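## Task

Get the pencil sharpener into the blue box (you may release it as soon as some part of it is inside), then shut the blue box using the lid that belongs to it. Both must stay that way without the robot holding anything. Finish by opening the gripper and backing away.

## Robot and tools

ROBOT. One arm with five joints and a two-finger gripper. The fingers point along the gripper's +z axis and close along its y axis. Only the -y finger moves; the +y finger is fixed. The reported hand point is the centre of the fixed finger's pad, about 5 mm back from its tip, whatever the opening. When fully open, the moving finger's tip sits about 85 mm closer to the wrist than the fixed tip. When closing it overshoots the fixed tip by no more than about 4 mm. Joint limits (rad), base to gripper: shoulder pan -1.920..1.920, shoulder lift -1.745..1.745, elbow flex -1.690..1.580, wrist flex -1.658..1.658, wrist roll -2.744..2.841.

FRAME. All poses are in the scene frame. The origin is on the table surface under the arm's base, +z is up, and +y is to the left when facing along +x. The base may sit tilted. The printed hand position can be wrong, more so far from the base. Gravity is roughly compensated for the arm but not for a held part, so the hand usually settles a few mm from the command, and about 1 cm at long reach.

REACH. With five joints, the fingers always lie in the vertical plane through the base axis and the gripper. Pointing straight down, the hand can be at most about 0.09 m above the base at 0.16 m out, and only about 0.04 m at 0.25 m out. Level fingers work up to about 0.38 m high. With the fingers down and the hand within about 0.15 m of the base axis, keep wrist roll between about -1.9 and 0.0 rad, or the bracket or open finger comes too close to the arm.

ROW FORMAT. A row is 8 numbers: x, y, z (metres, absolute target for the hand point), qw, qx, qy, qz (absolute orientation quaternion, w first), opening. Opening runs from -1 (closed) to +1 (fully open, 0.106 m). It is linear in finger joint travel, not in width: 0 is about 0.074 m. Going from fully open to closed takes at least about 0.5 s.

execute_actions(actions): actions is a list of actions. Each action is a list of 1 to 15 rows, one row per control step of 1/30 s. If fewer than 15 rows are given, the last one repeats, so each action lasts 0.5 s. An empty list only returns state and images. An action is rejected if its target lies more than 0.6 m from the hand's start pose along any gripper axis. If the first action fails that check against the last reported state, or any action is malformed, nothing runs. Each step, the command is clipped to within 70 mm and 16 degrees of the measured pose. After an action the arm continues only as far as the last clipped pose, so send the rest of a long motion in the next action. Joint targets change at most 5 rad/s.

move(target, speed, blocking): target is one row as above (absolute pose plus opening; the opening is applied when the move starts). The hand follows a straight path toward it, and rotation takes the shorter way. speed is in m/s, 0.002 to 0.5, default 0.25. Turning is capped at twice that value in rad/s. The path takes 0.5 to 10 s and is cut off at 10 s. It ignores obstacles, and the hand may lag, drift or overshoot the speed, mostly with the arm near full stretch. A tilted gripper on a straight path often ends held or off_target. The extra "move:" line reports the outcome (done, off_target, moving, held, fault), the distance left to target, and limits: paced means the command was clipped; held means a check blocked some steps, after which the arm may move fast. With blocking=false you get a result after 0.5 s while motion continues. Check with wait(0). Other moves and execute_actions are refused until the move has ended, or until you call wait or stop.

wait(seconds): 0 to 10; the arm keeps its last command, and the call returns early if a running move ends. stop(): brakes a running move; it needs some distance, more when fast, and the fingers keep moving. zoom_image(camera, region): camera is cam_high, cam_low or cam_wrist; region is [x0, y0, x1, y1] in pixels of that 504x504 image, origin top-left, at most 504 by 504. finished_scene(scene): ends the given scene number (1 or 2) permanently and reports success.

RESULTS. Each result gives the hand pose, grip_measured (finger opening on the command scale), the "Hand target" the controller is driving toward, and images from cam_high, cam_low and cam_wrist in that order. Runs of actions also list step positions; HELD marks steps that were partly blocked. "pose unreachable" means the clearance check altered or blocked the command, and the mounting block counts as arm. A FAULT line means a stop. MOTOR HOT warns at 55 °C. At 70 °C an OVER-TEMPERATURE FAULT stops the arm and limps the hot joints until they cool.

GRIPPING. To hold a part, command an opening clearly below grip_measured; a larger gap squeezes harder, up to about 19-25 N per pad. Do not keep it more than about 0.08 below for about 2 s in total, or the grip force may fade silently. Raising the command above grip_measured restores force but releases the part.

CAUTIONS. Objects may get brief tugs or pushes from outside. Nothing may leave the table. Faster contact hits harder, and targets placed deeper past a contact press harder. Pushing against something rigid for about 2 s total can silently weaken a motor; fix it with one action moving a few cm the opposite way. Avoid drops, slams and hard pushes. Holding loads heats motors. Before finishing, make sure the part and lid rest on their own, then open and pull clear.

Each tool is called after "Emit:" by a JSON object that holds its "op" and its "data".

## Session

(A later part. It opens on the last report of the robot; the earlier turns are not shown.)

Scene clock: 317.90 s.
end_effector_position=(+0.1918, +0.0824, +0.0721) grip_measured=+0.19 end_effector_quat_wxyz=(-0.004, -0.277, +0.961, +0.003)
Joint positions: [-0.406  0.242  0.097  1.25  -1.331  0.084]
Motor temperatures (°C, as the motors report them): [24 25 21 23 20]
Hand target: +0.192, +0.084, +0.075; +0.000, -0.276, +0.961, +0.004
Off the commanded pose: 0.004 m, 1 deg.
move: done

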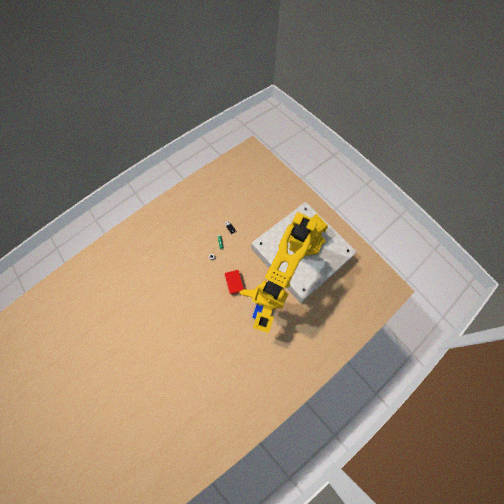

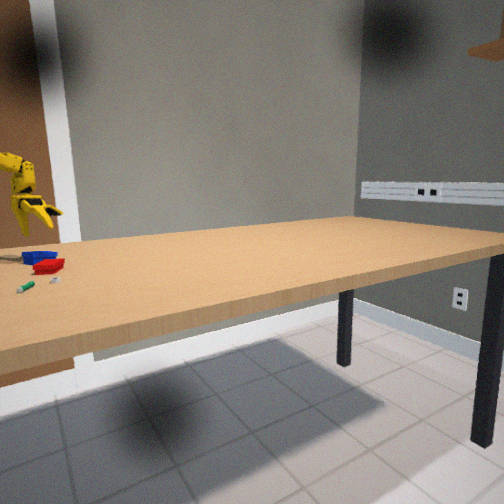

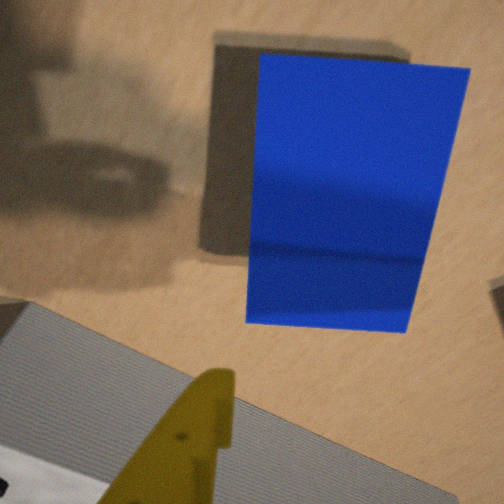

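Emit:
{"op": "move", "data": {"target": [0.2,0.064,0.055,0,-0.276,0.961,0,-1], "speed": 0.05}}

Emit:
{"op": "move", "data": {"target": [0.198,0.064,0.02,0,-0.276,0.961,0,-1], "speed": 0.012}}

Emit:
{"op": "move", "data": {"target": [0.198,0.07,0.075,0,-0.276,0.961,0,-1], "speed": 0.05}}

Emit:
{"op": "zoom_image", "data": {"camera": "cam_low", "region": [0,220,90,290]}}

Scene clock: 326.70 s.
end_effector_position=(+0.2036, +0.0665, +0.0615) grip_measured=-0.99 end_effector_quat_wxyz=(+0.014, -0.275, +0.961, +0.004)
Joint positions: [-0.317  0.275  0.132  1.147 -1.247  0.003]
Motor temperatures (°C, as the motors report them): [24 25 21 23 20]
Hand target: +0.200, +0.064, +0.055; +0.000, -0.276, +0.961, +0.004
Off the commanded pose: 0.008 m, 2 deg.
move: done

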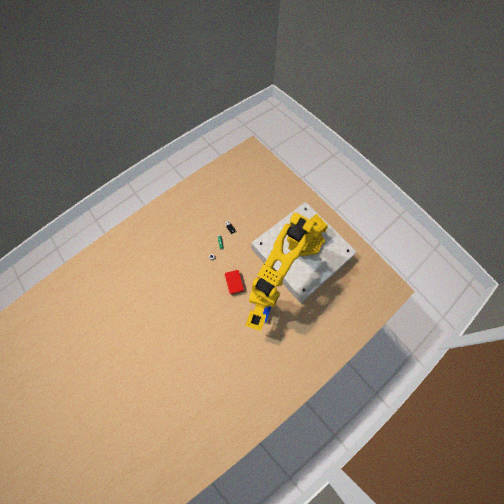

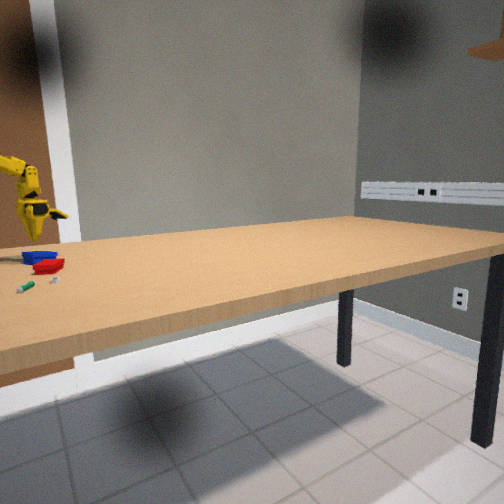

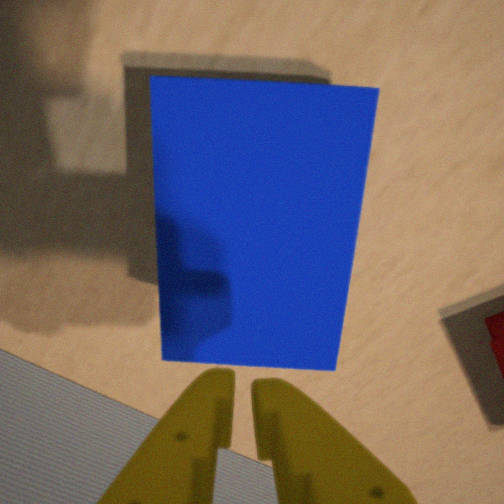

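Scene clock: 330.43 s.
end_effector_position=(+0.2040, +0.0668, +0.0338) grip_measured=-0.99 end_effector_quat_wxyz=(+0.019, -0.275, +0.961, +0.004)
Joint positions: [-0.317  0.371  0.215  0.958 -1.247  0.003]
Motor temperatures (°C, as the motors report them): [24 25 21 23 20]
Hand target: +0.198, +0.064, +0.021; -0.001, -0.276, +0.961, +0.004
Off the commanded pose: 0.015 m, 2 deg.
move: off_target

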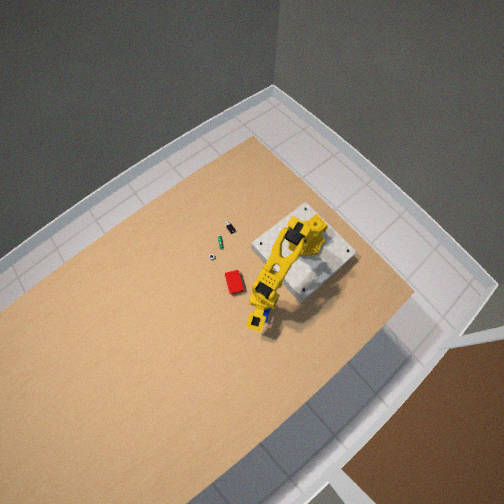

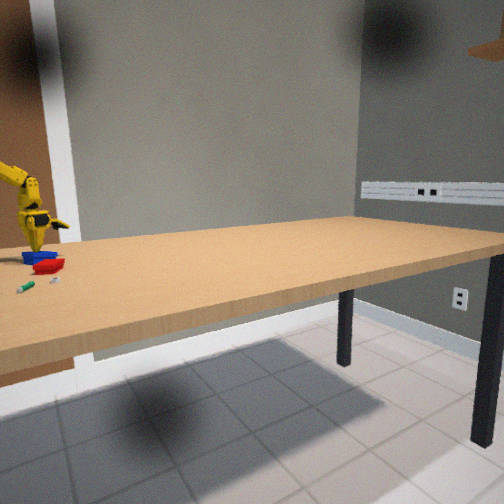

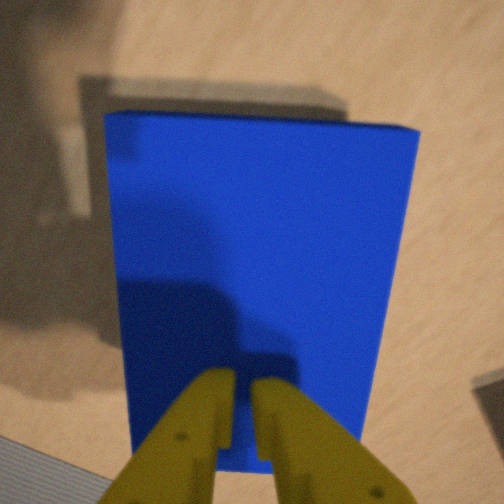

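Scene clock: 331.57 s.
end_effector_position=(+0.1971, +0.0679, +0.0718) grip_measured=-0.99 end_effector_quat_wxyz=(-0.004, -0.276, +0.961, +0.004)
Joint positions: [-0.332  0.245  0.094  1.25  -1.259  0.003]
Motor temperatures (°C, as the motors report them): [24 25 21 23 20]
Hand target: +0.197, +0.070, +0.075; +0.000, -0.275, +0.961, +0.004
Off the commanded pose: 0.004 m, 1 deg.
move: done

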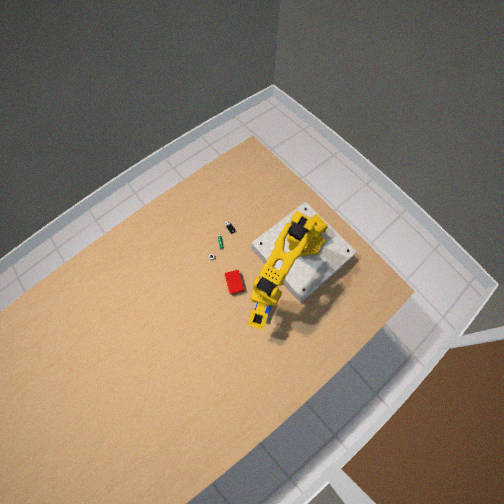

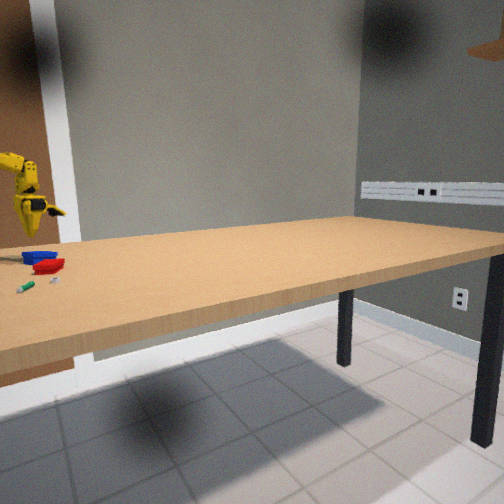

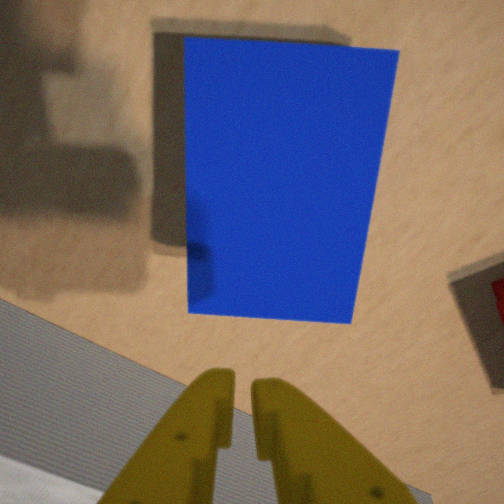

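Region (0, 220, 90, 290) of cam_low's 504x504 image, scaled by 5.600, with more detail than that image has.

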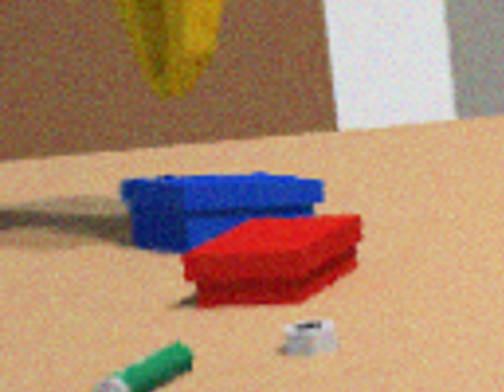

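Emit:
{"op": "move", "data": {"target": [0.190,0.087,0.05,0,-0.29,0.957,0,0.3], "speed": 0.05}}

Emit:
{"op": "move", "data": {"target": [0.189,0.087,0.022,0,-0.29,0.957,0,0.3], "speed": 0.02}}

Emit:
{"op": "move", "data": {"target": [0.193,0.078,0.022,0,-0.29,0.957,0,0.3], "speed": 0.004}}

Emit:
{"op": "zoom_image", "data": {"camera": "cam_low", "region": [0,220,90,290]}}

Scene clock: 342.53 s.
end_effector_position=(+0.1953, +0.0874, +0.0563) grip_measured=+0.29 end_effector_quat_wxyz=(+0.013, -0.291, +0.957, +0.005)
Joint positions: [-0.421  0.288  0.155  1.112 -1.317  0.089]
Motor temperatures (°C, as the motors report them): [24 25 21 23 20]
Hand target: +0.191, +0.088, +0.050; -0.000, -0.290, +0.957, +0.004
Off the commanded pose: 0.008 m, 2 deg.
move: done

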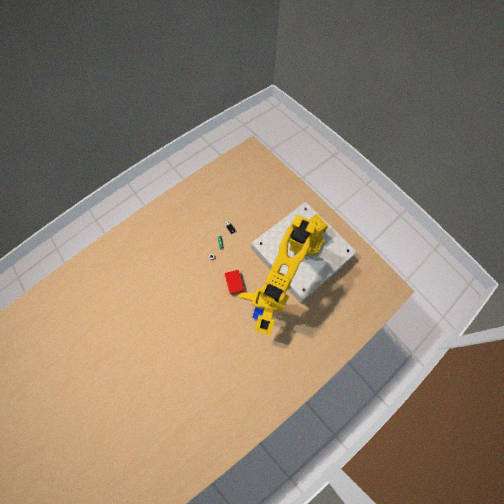

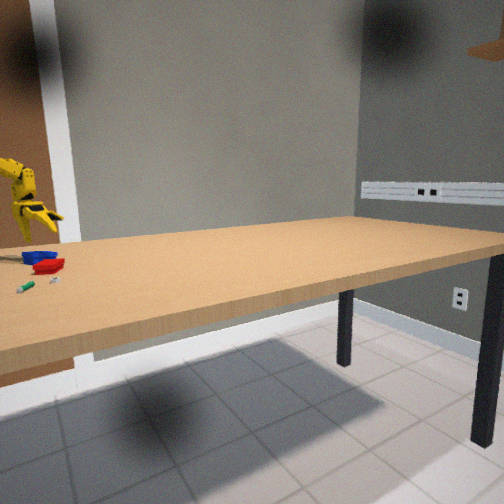

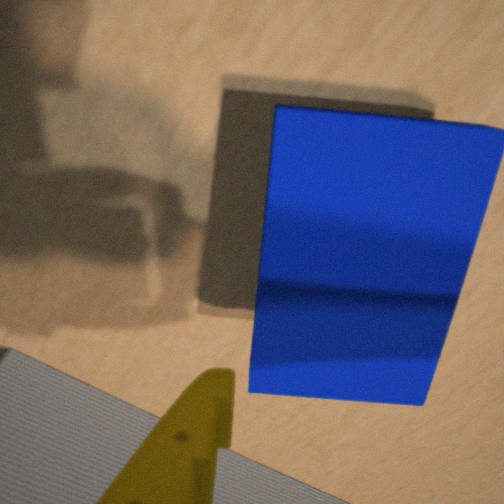

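Scene clock: 344.50 s.
end_effector_position=(+0.1949, +0.0878, +0.0280) grip_measured=+0.29 end_effector_quat_wxyz=(+0.013, -0.292, +0.956, +0.005)
Joint positions: [-0.423  0.4    0.221  0.934 -1.317  0.089]
Motor temperatures (°C, as the motors report them): [24 25 21 23 20]
Hand target: +0.189, +0.088, +0.022; -0.000, -0.291, +0.957, +0.004
Off the commanded pose: 0.008 m, 2 deg.
move: done

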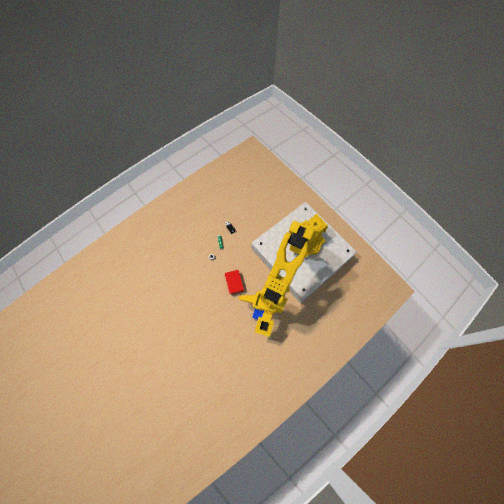

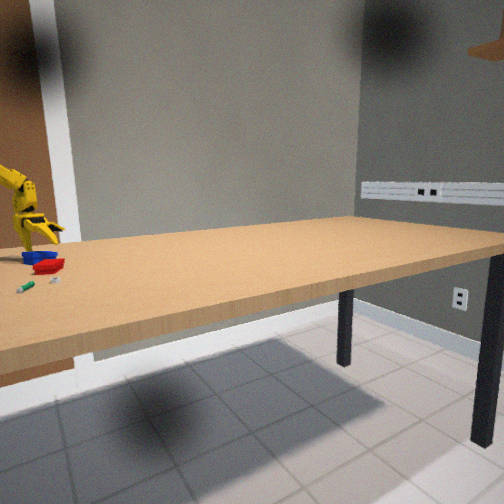

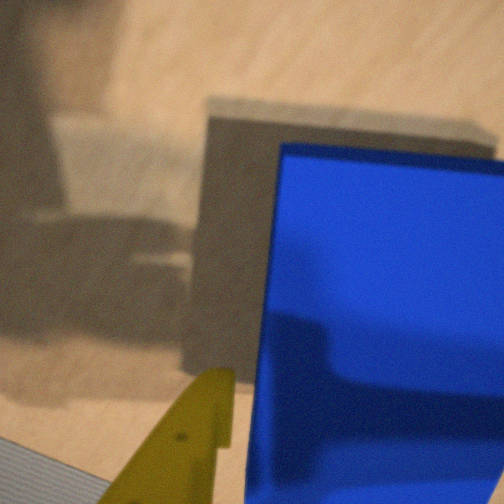

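Scene clock: 348.27 s.
end_effector_position=(+0.1970, +0.0816, +0.0277) grip_measured=+0.29 end_effector_quat_wxyz=(+0.012, -0.290, +0.957, +0.005)
Joint positions: [-0.392  0.4    0.223  0.934 -1.291  0.089]
Motor temperatures (°C, as the motors report them): [24 25 21 23 20]
Hand target: +0.193, +0.078, +0.022; -0.001, -0.290, +0.957, +0.004
Off the commanded pose: 0.008 m, 2 deg.
move: done

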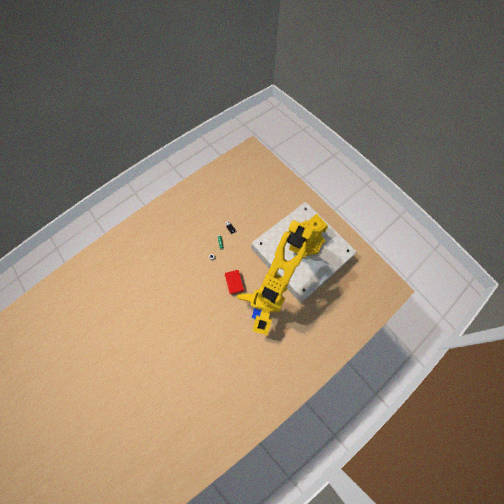

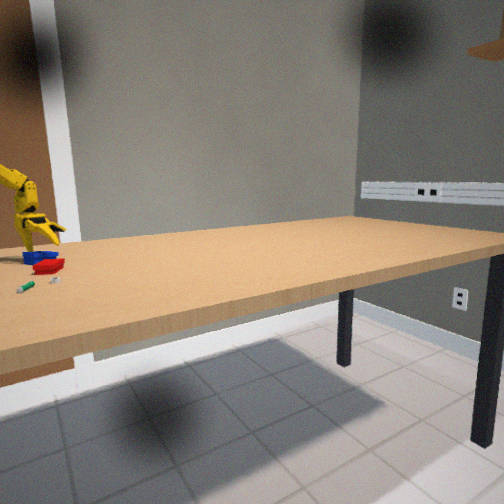

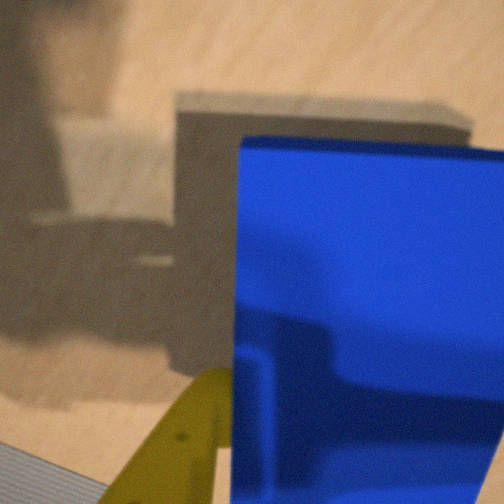

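Region (0, 220, 90, 290) of cam_low's 504x504 image, scaled by 5.600, with more detail than that image has.

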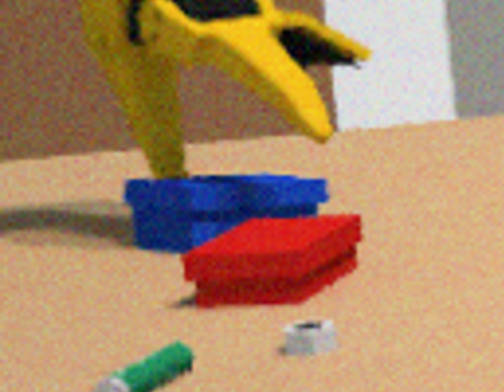

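Emit:
{"op": "move", "data": {"target": [0.192,0.082,0.022,0,-0.25,0.968,0,0.3], "speed": 0.01}}

Emit:
{"op": "move", "data": {"target": [0.192,0.081,0.014,0,-0.25,0.968,0,0.3], "speed": 0.01}}

Emit:
{"op": "move", "data": {"target": [0.192,0.081,0.014,0,-0.25,0.968,0,-0.6]}}

Emit:
{"op": "move", "data": {"target": [0.194,0.081,0.06,0,-0.25,0.968,0,-0.6], "speed": 0.02}}

Scene clock: 359.77 s.
end_effector_position=(+0.1976, +0.0823, +0.0277) grip_measured=+0.29 end_effector_quat_wxyz=(+0.013, -0.251, +0.968, +0.005)
Joint positions: [-0.394  0.4    0.223  0.932 -1.373  0.089]
Motor temperatures (°C, as the motors report them): [24 25 21 23 20]
Hand target: +0.192, +0.082, +0.022; -0.000, -0.250, +0.968, +0.004
Off the commanded pose: 0.008 m, 2 deg.
move: done

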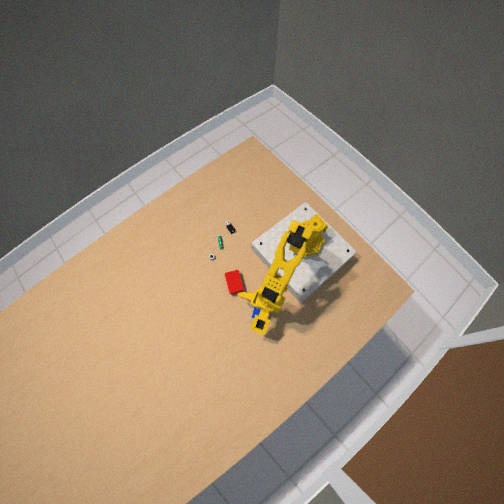

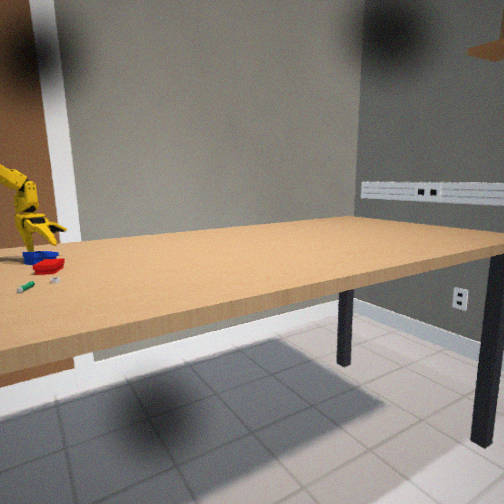

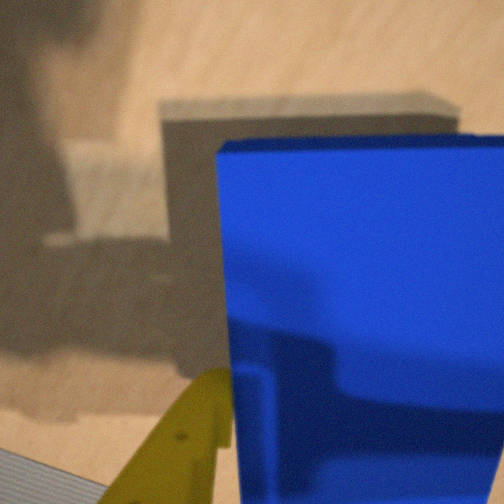

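Scene clock: 361.47 s.
end_effector_position=(+0.1973, +0.0822, +0.0197) grip_measured=+0.29 end_effector_quat_wxyz=(+0.012, -0.251, +0.968, +0.005)
Joint positions: [-0.394  0.439  0.232  0.886 -1.373  0.089]
Motor temperatures (°C, as the motors report them): [24 25 21 23 20]
Hand target: +0.192, +0.081, +0.014; -0.001, -0.250, +0.968, +0.004
Off the commanded pose: 0.008 m, 2 deg.
move: done

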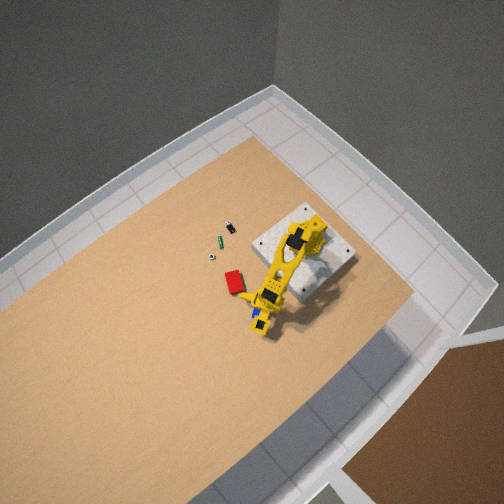

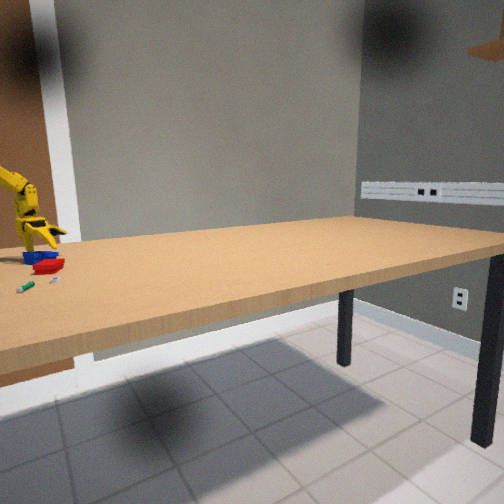

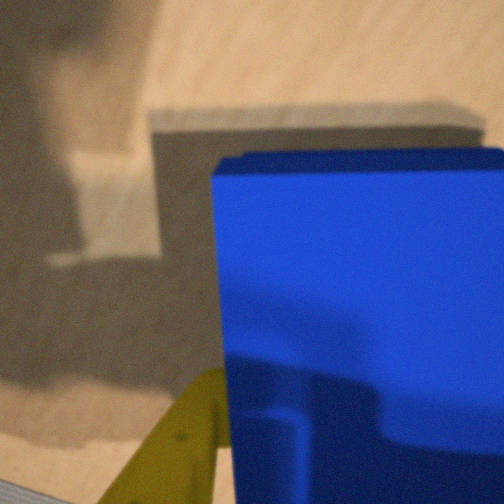

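Scene clock: 362.17 s.
end_effector_position=(+0.1975, +0.0823, +0.0197) grip_measured=-0.45 end_effector_quat_wxyz=(+0.013, -0.251, +0.968, +0.005)
Joint positions: [-0.394  0.439  0.232  0.885 -1.373  0.043]
Motor temperatures (°C, as the motors report them): [24 25 21 23 20]
Hand target: +0.192, +0.081, +0.014; +0.000, -0.250, +0.968, +0.004
Off the commanded pose: 0.008 m, 2 deg.
move: done

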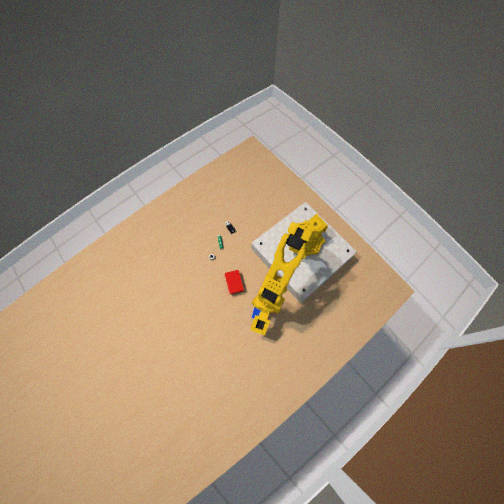

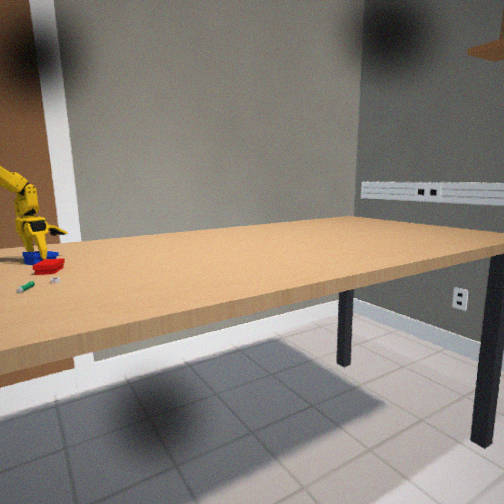

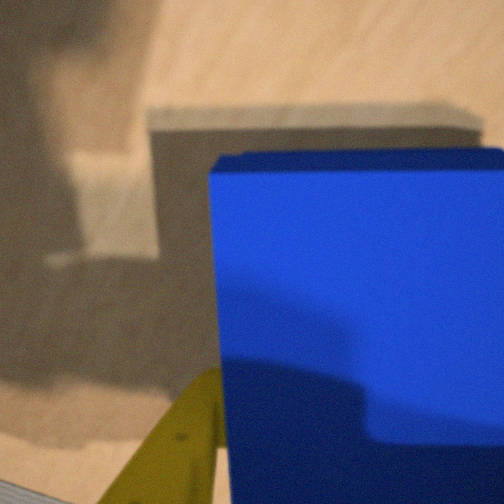

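Scene clock: 364.40 s.
end_effector_position=(+0.1919, +0.0799, +0.0566) grip_measured=-0.45 end_effector_quat_wxyz=(-0.005, -0.251, +0.968, +0.003)
Joint positions: [-0.394  0.282  0.162  1.149 -1.373  0.043]
Motor temperatures (°C, as the motors report them): [24 25 21 23 20]
Hand target: +0.193, +0.081, +0.060; -0.001, -0.250, +0.968, +0.004
Off the commanded pose: 0.004 m, 1 deg.
move: done

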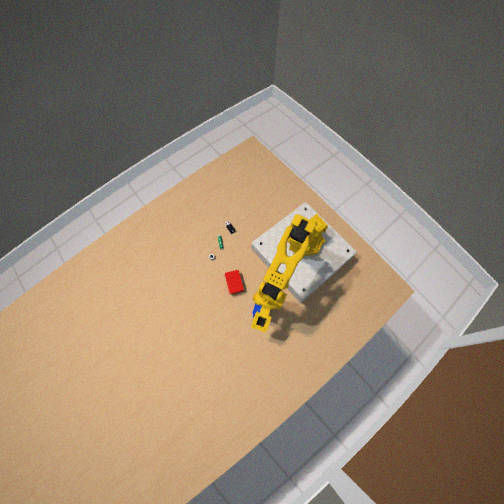

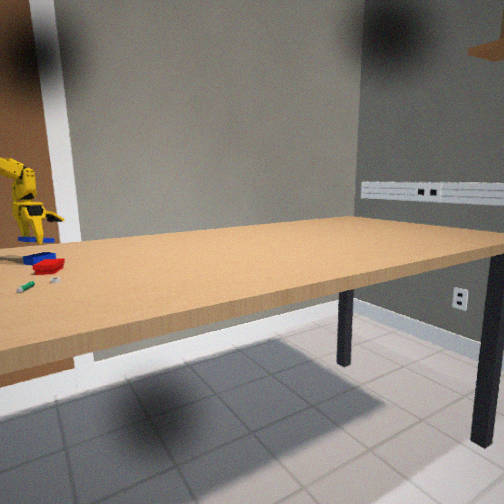

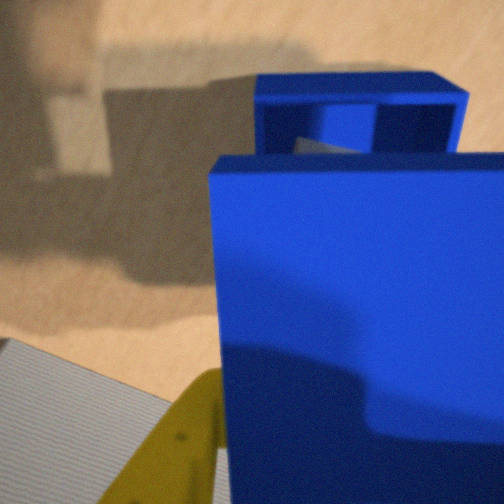

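Emit:
{"op": "move", "data": {"target": [0.194,0.081,0.034,0,-0.25,0.968,0,-0.6], "speed": 0.02}}

Emit:
{"op": "move", "data": {"target": [0.192,0.081,0.012,0,-0.25,0.968,0,-0.6], "speed": 0.01}}

Scene clock: 373.47 s.
end_effector_position=(+0.1989, +0.0827, +0.0402) grip_measured=-0.45 end_effector_quat_wxyz=(+0.013, -0.251, +0.968, +0.005)
Joint positions: [-0.394  0.356  0.186  1.014 -1.373  0.043]
Motor temperatures (°C, as the motors report them): [24 25 21 23 20]
Hand target: +0.194, +0.081, +0.034; -0.000, -0.250, +0.968, +0.004
Off the commanded pose: 0.008 m, 2 deg.
move: done

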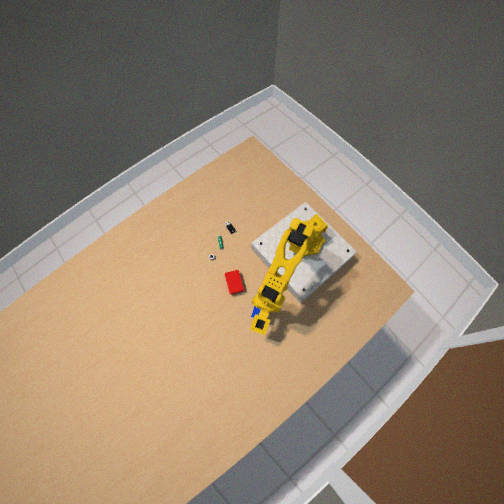

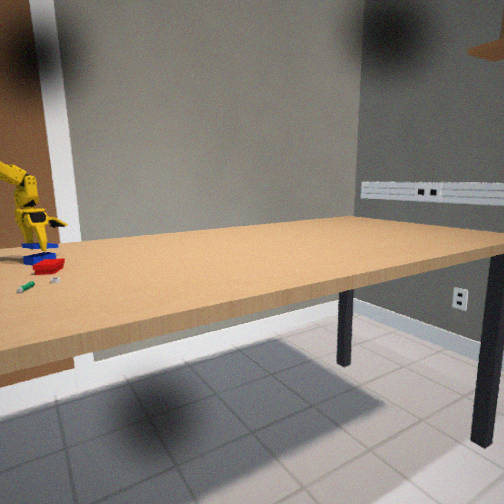

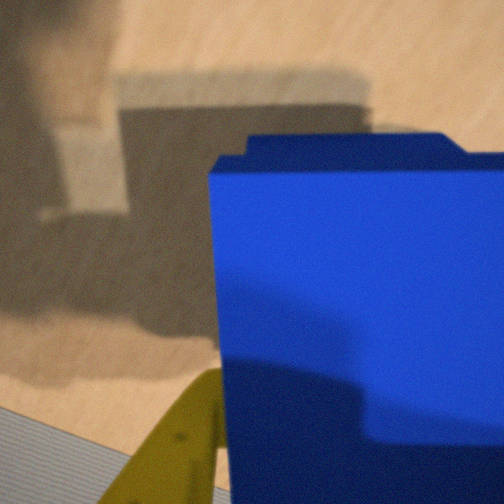

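Scene clock: 376.60 s.
end_effector_position=(+0.1981, +0.0825, +0.0192) grip_measured=-0.45 end_effector_quat_wxyz=(+0.014, -0.251, +0.968, +0.005)
Joint positions: [-0.394  0.443  0.229  0.882 -1.373  0.043]
Motor temperatures (°C, as the motors report them): [24 25 21 23 20]
Hand target: +0.192, +0.081, +0.012; -0.000, -0.250, +0.968, +0.004
Off the commanded pose: 0.010 m, 2 deg.
move: done

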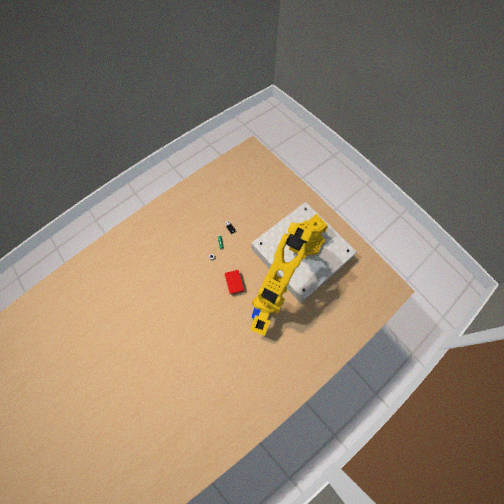

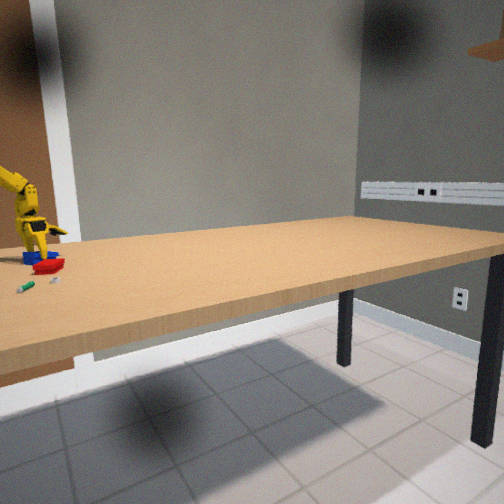

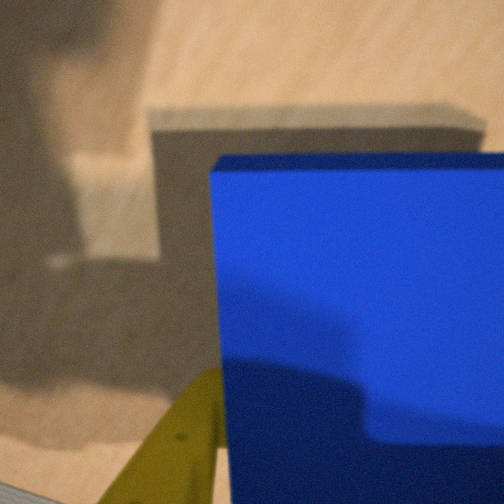

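Reached the seated height. Release, lift, then press the top and check.

Emit:
{"op": "move", "data": {"target": [0.193,0.082,0.014,0,-0.25,0.968,0,0.2], "speed": 0.02}}

Emit:
{"op": "move", "data": {"target": [0.193,0.083,0.075,0,-0.25,0.968,0,0.2], "speed": 0.06}}

Emit:
{"op": "zoom_image", "data": {"camera": "cam_low", "region": [0,220,90,290]}}

Scene clock: 382.97 s.
end_effector_position=(+0.1976, +0.0824, +0.0187) grip_measured=+0.19 end_effector_quat_wxyz=(+0.012, -0.251, +0.968, +0.005)
Joint positions: [-0.394  0.446  0.229  0.882 -1.373  0.084]
Motor temperatures (°C, as the motors report them): [24 25 21 23 20]
Hand target: +0.193, +0.082, +0.014; -0.000, -0.250, +0.968, +0.004
Off the commanded pose: 0.007 m, 2 deg.
move: done

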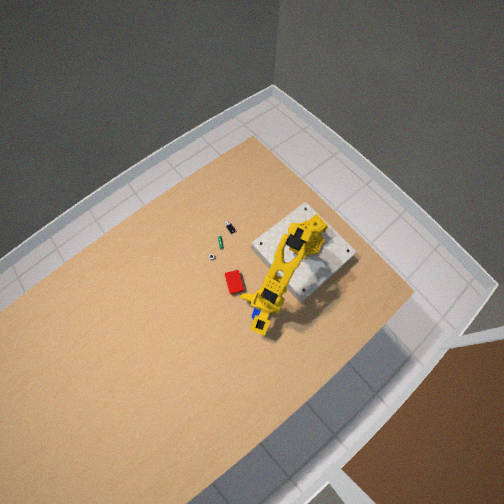

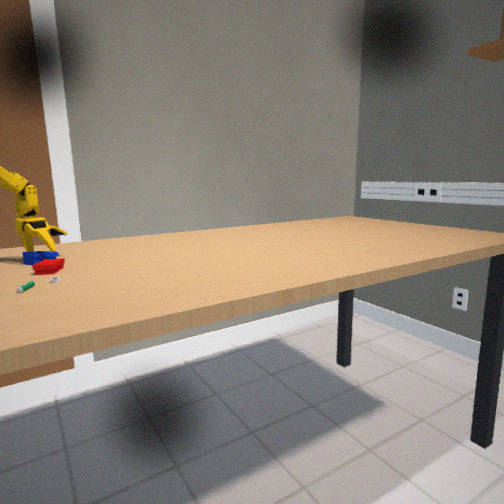

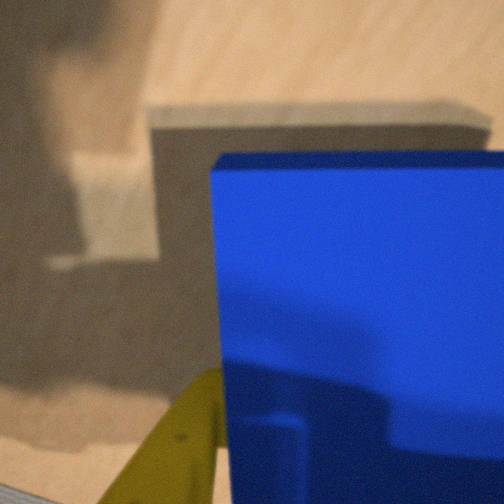

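Scene clock: 384.23 s.
end_effector_position=(+0.1916, +0.0807, +0.0719) grip_measured=+0.19 end_effector_quat_wxyz=(-0.005, -0.251, +0.968, +0.003)
Joint positions: [-0.398  0.235  0.109  1.247 -1.377  0.084]
Motor temperatures (°C, as the motors report them): [24 25 21 23 20]
Hand target: +0.192, +0.083, +0.075; -0.001, -0.250, +0.968, +0.004
Off the commanded pose: 0.004 m, 1 deg.
move: done

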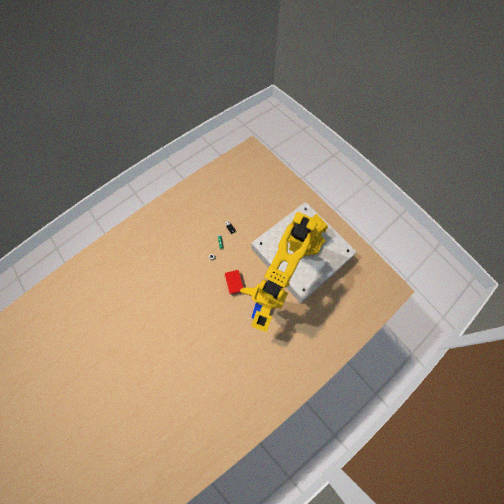

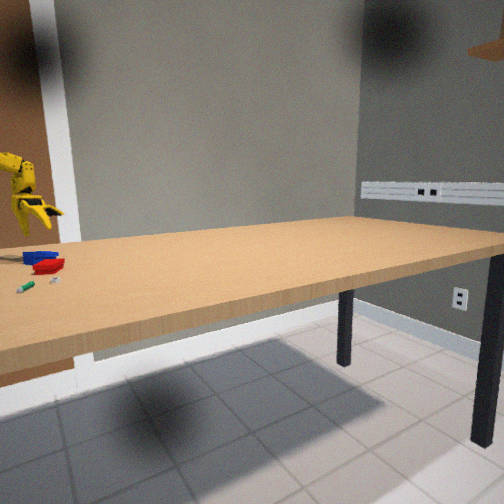

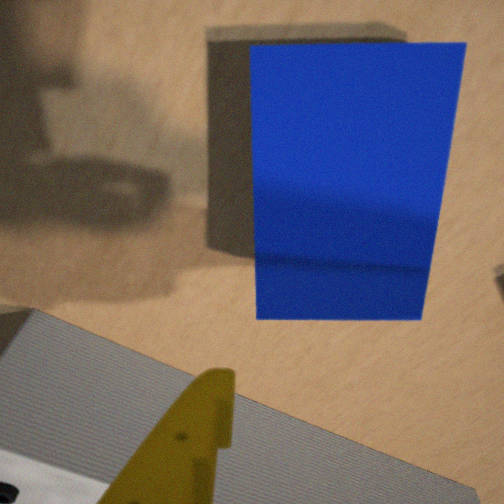

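Region (0, 220, 90, 290) of cam_low's 504x504 image, scaled by 5.600, with more detail than that image has.

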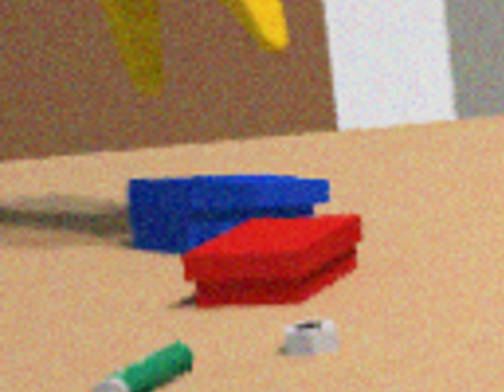

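Emit:
{"op": "move", "data": {"target": [0.192,0.083,0.019,0,-0.25,0.968,0,0.2], "speed": 0.04}}

Emit:
{"op": "move", "data": {"target": [0.192,0.082,0.019,0,-0.25,0.968,0,-0.6]}}

Emit:
{"op": "move", "data": {"target": [0.192,0.081,0.029,0,-0.25,0.968,0,-0.6], "speed": 0.01}}

Emit:
{"op": "zoom_image", "data": {"camera": "cam_low", "region": [0,220,90,290]}}

Scene clock: 396.53 s.
end_effector_position=(+0.1982, +0.0836, +0.0250) grip_measured=+0.19 end_effector_quat_wxyz=(+0.012, -0.251, +0.968, +0.005)
Joint positions: [-0.398  0.422  0.212  0.923 -1.377  0.084]
Motor temperatures (°C, as the motors report them): [24 25 21 23 20]
Hand target: +0.193, +0.083, +0.019; -0.001, -0.250, +0.968, +0.004
Off the commanded pose: 0.009 m, 2 deg.
move: done

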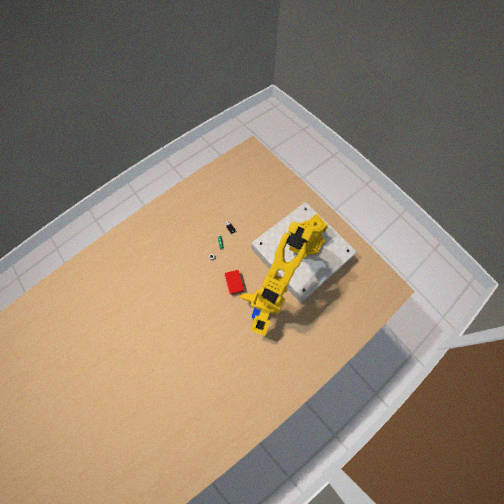

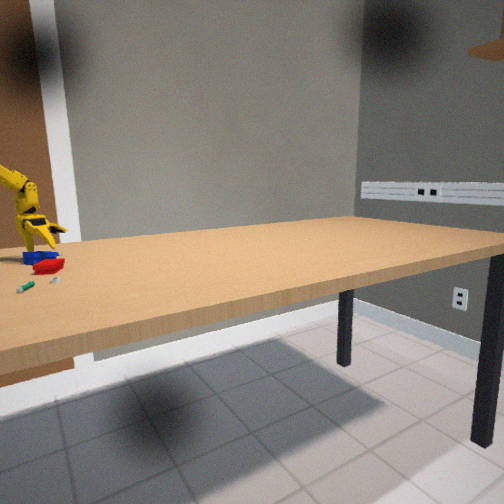

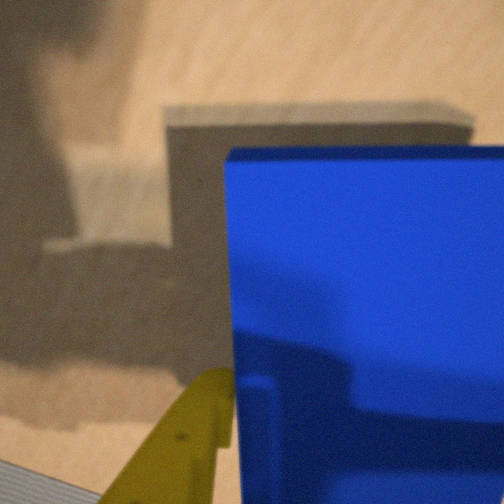

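Scene clock: 397.23 s.
end_effector_position=(+0.1976, +0.0834, +0.0242) grip_measured=-0.47 end_effector_quat_wxyz=(+0.012, -0.251, +0.968, +0.005)
Joint positions: [-0.398  0.422  0.22   0.915 -1.377  0.042]
Motor temperatures (°C, as the motors report them): [24 25 21 23 20]
Hand target: +0.192, +0.082, +0.019; -0.001, -0.250, +0.968, +0.004
Off the commanded pose: 0.008 m, 2 deg.
move: done

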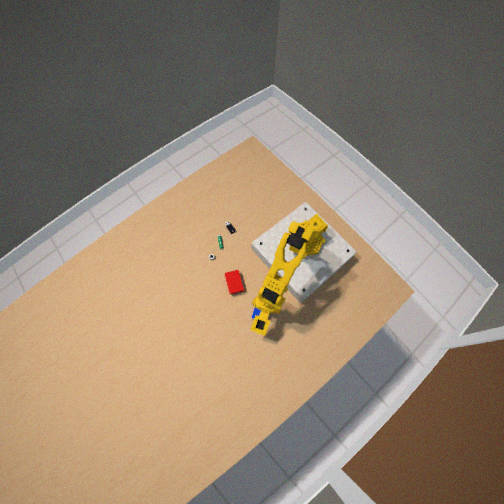

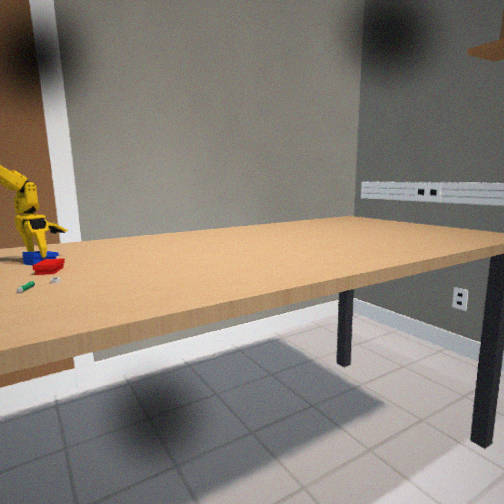

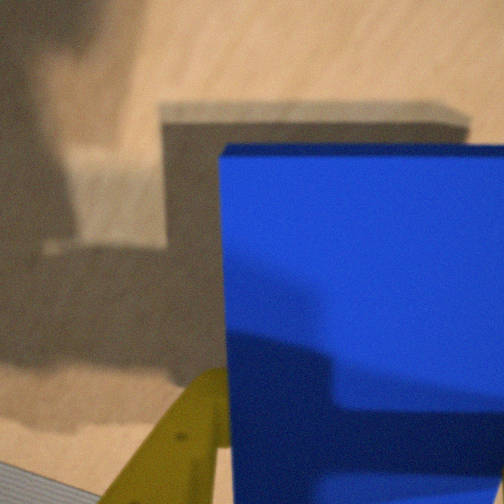

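Scene clock: 398.80 s.
end_effector_position=(+0.1958, +0.0827, +0.0286) grip_measured=-0.46 end_effector_quat_wxyz=(+0.008, -0.251, +0.968, +0.005)
Joint positions: [-0.398  0.397  0.22   0.949 -1.377  0.042]
Motor temperatures (°C, as the motors report them): [24 25 21 23 20]
Hand target: +0.192, +0.081, +0.029; -0.001, -0.250, +0.968, +0.004
Off the commanded pose: 0.004 m, 1 deg.
move: done

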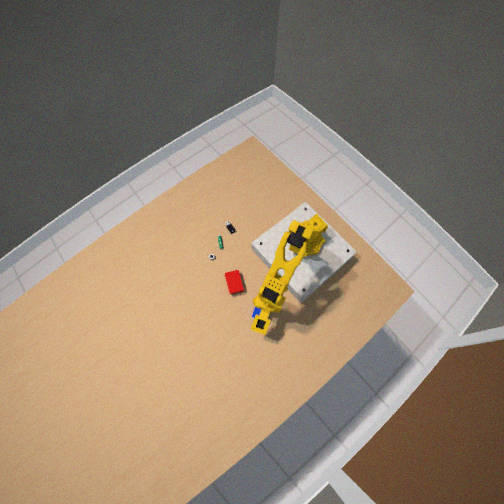

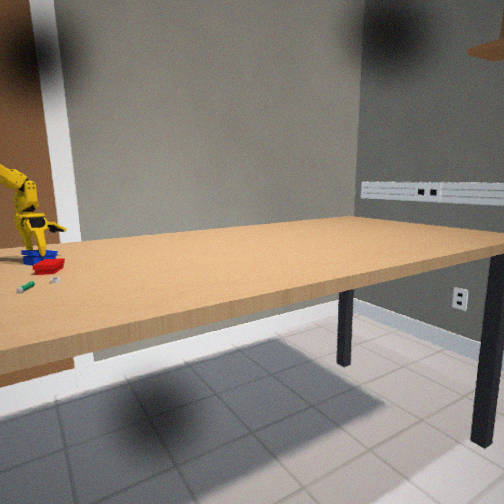

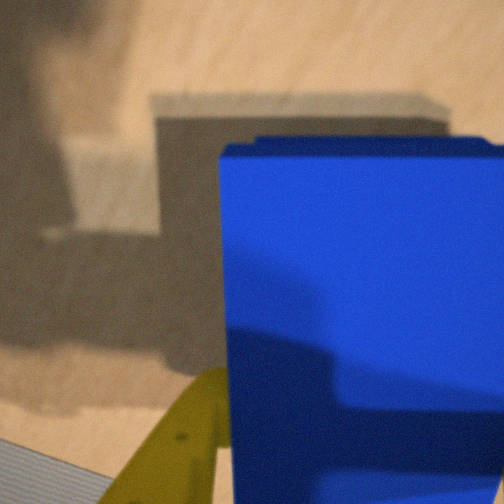

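Region (0, 220, 90, 290) of cam_low's 504x504 image, scaled by 5.600, with more detail than that image has.

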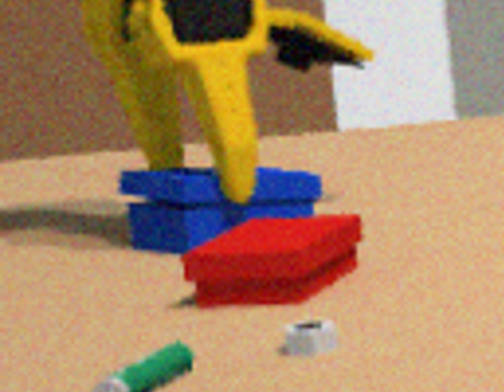

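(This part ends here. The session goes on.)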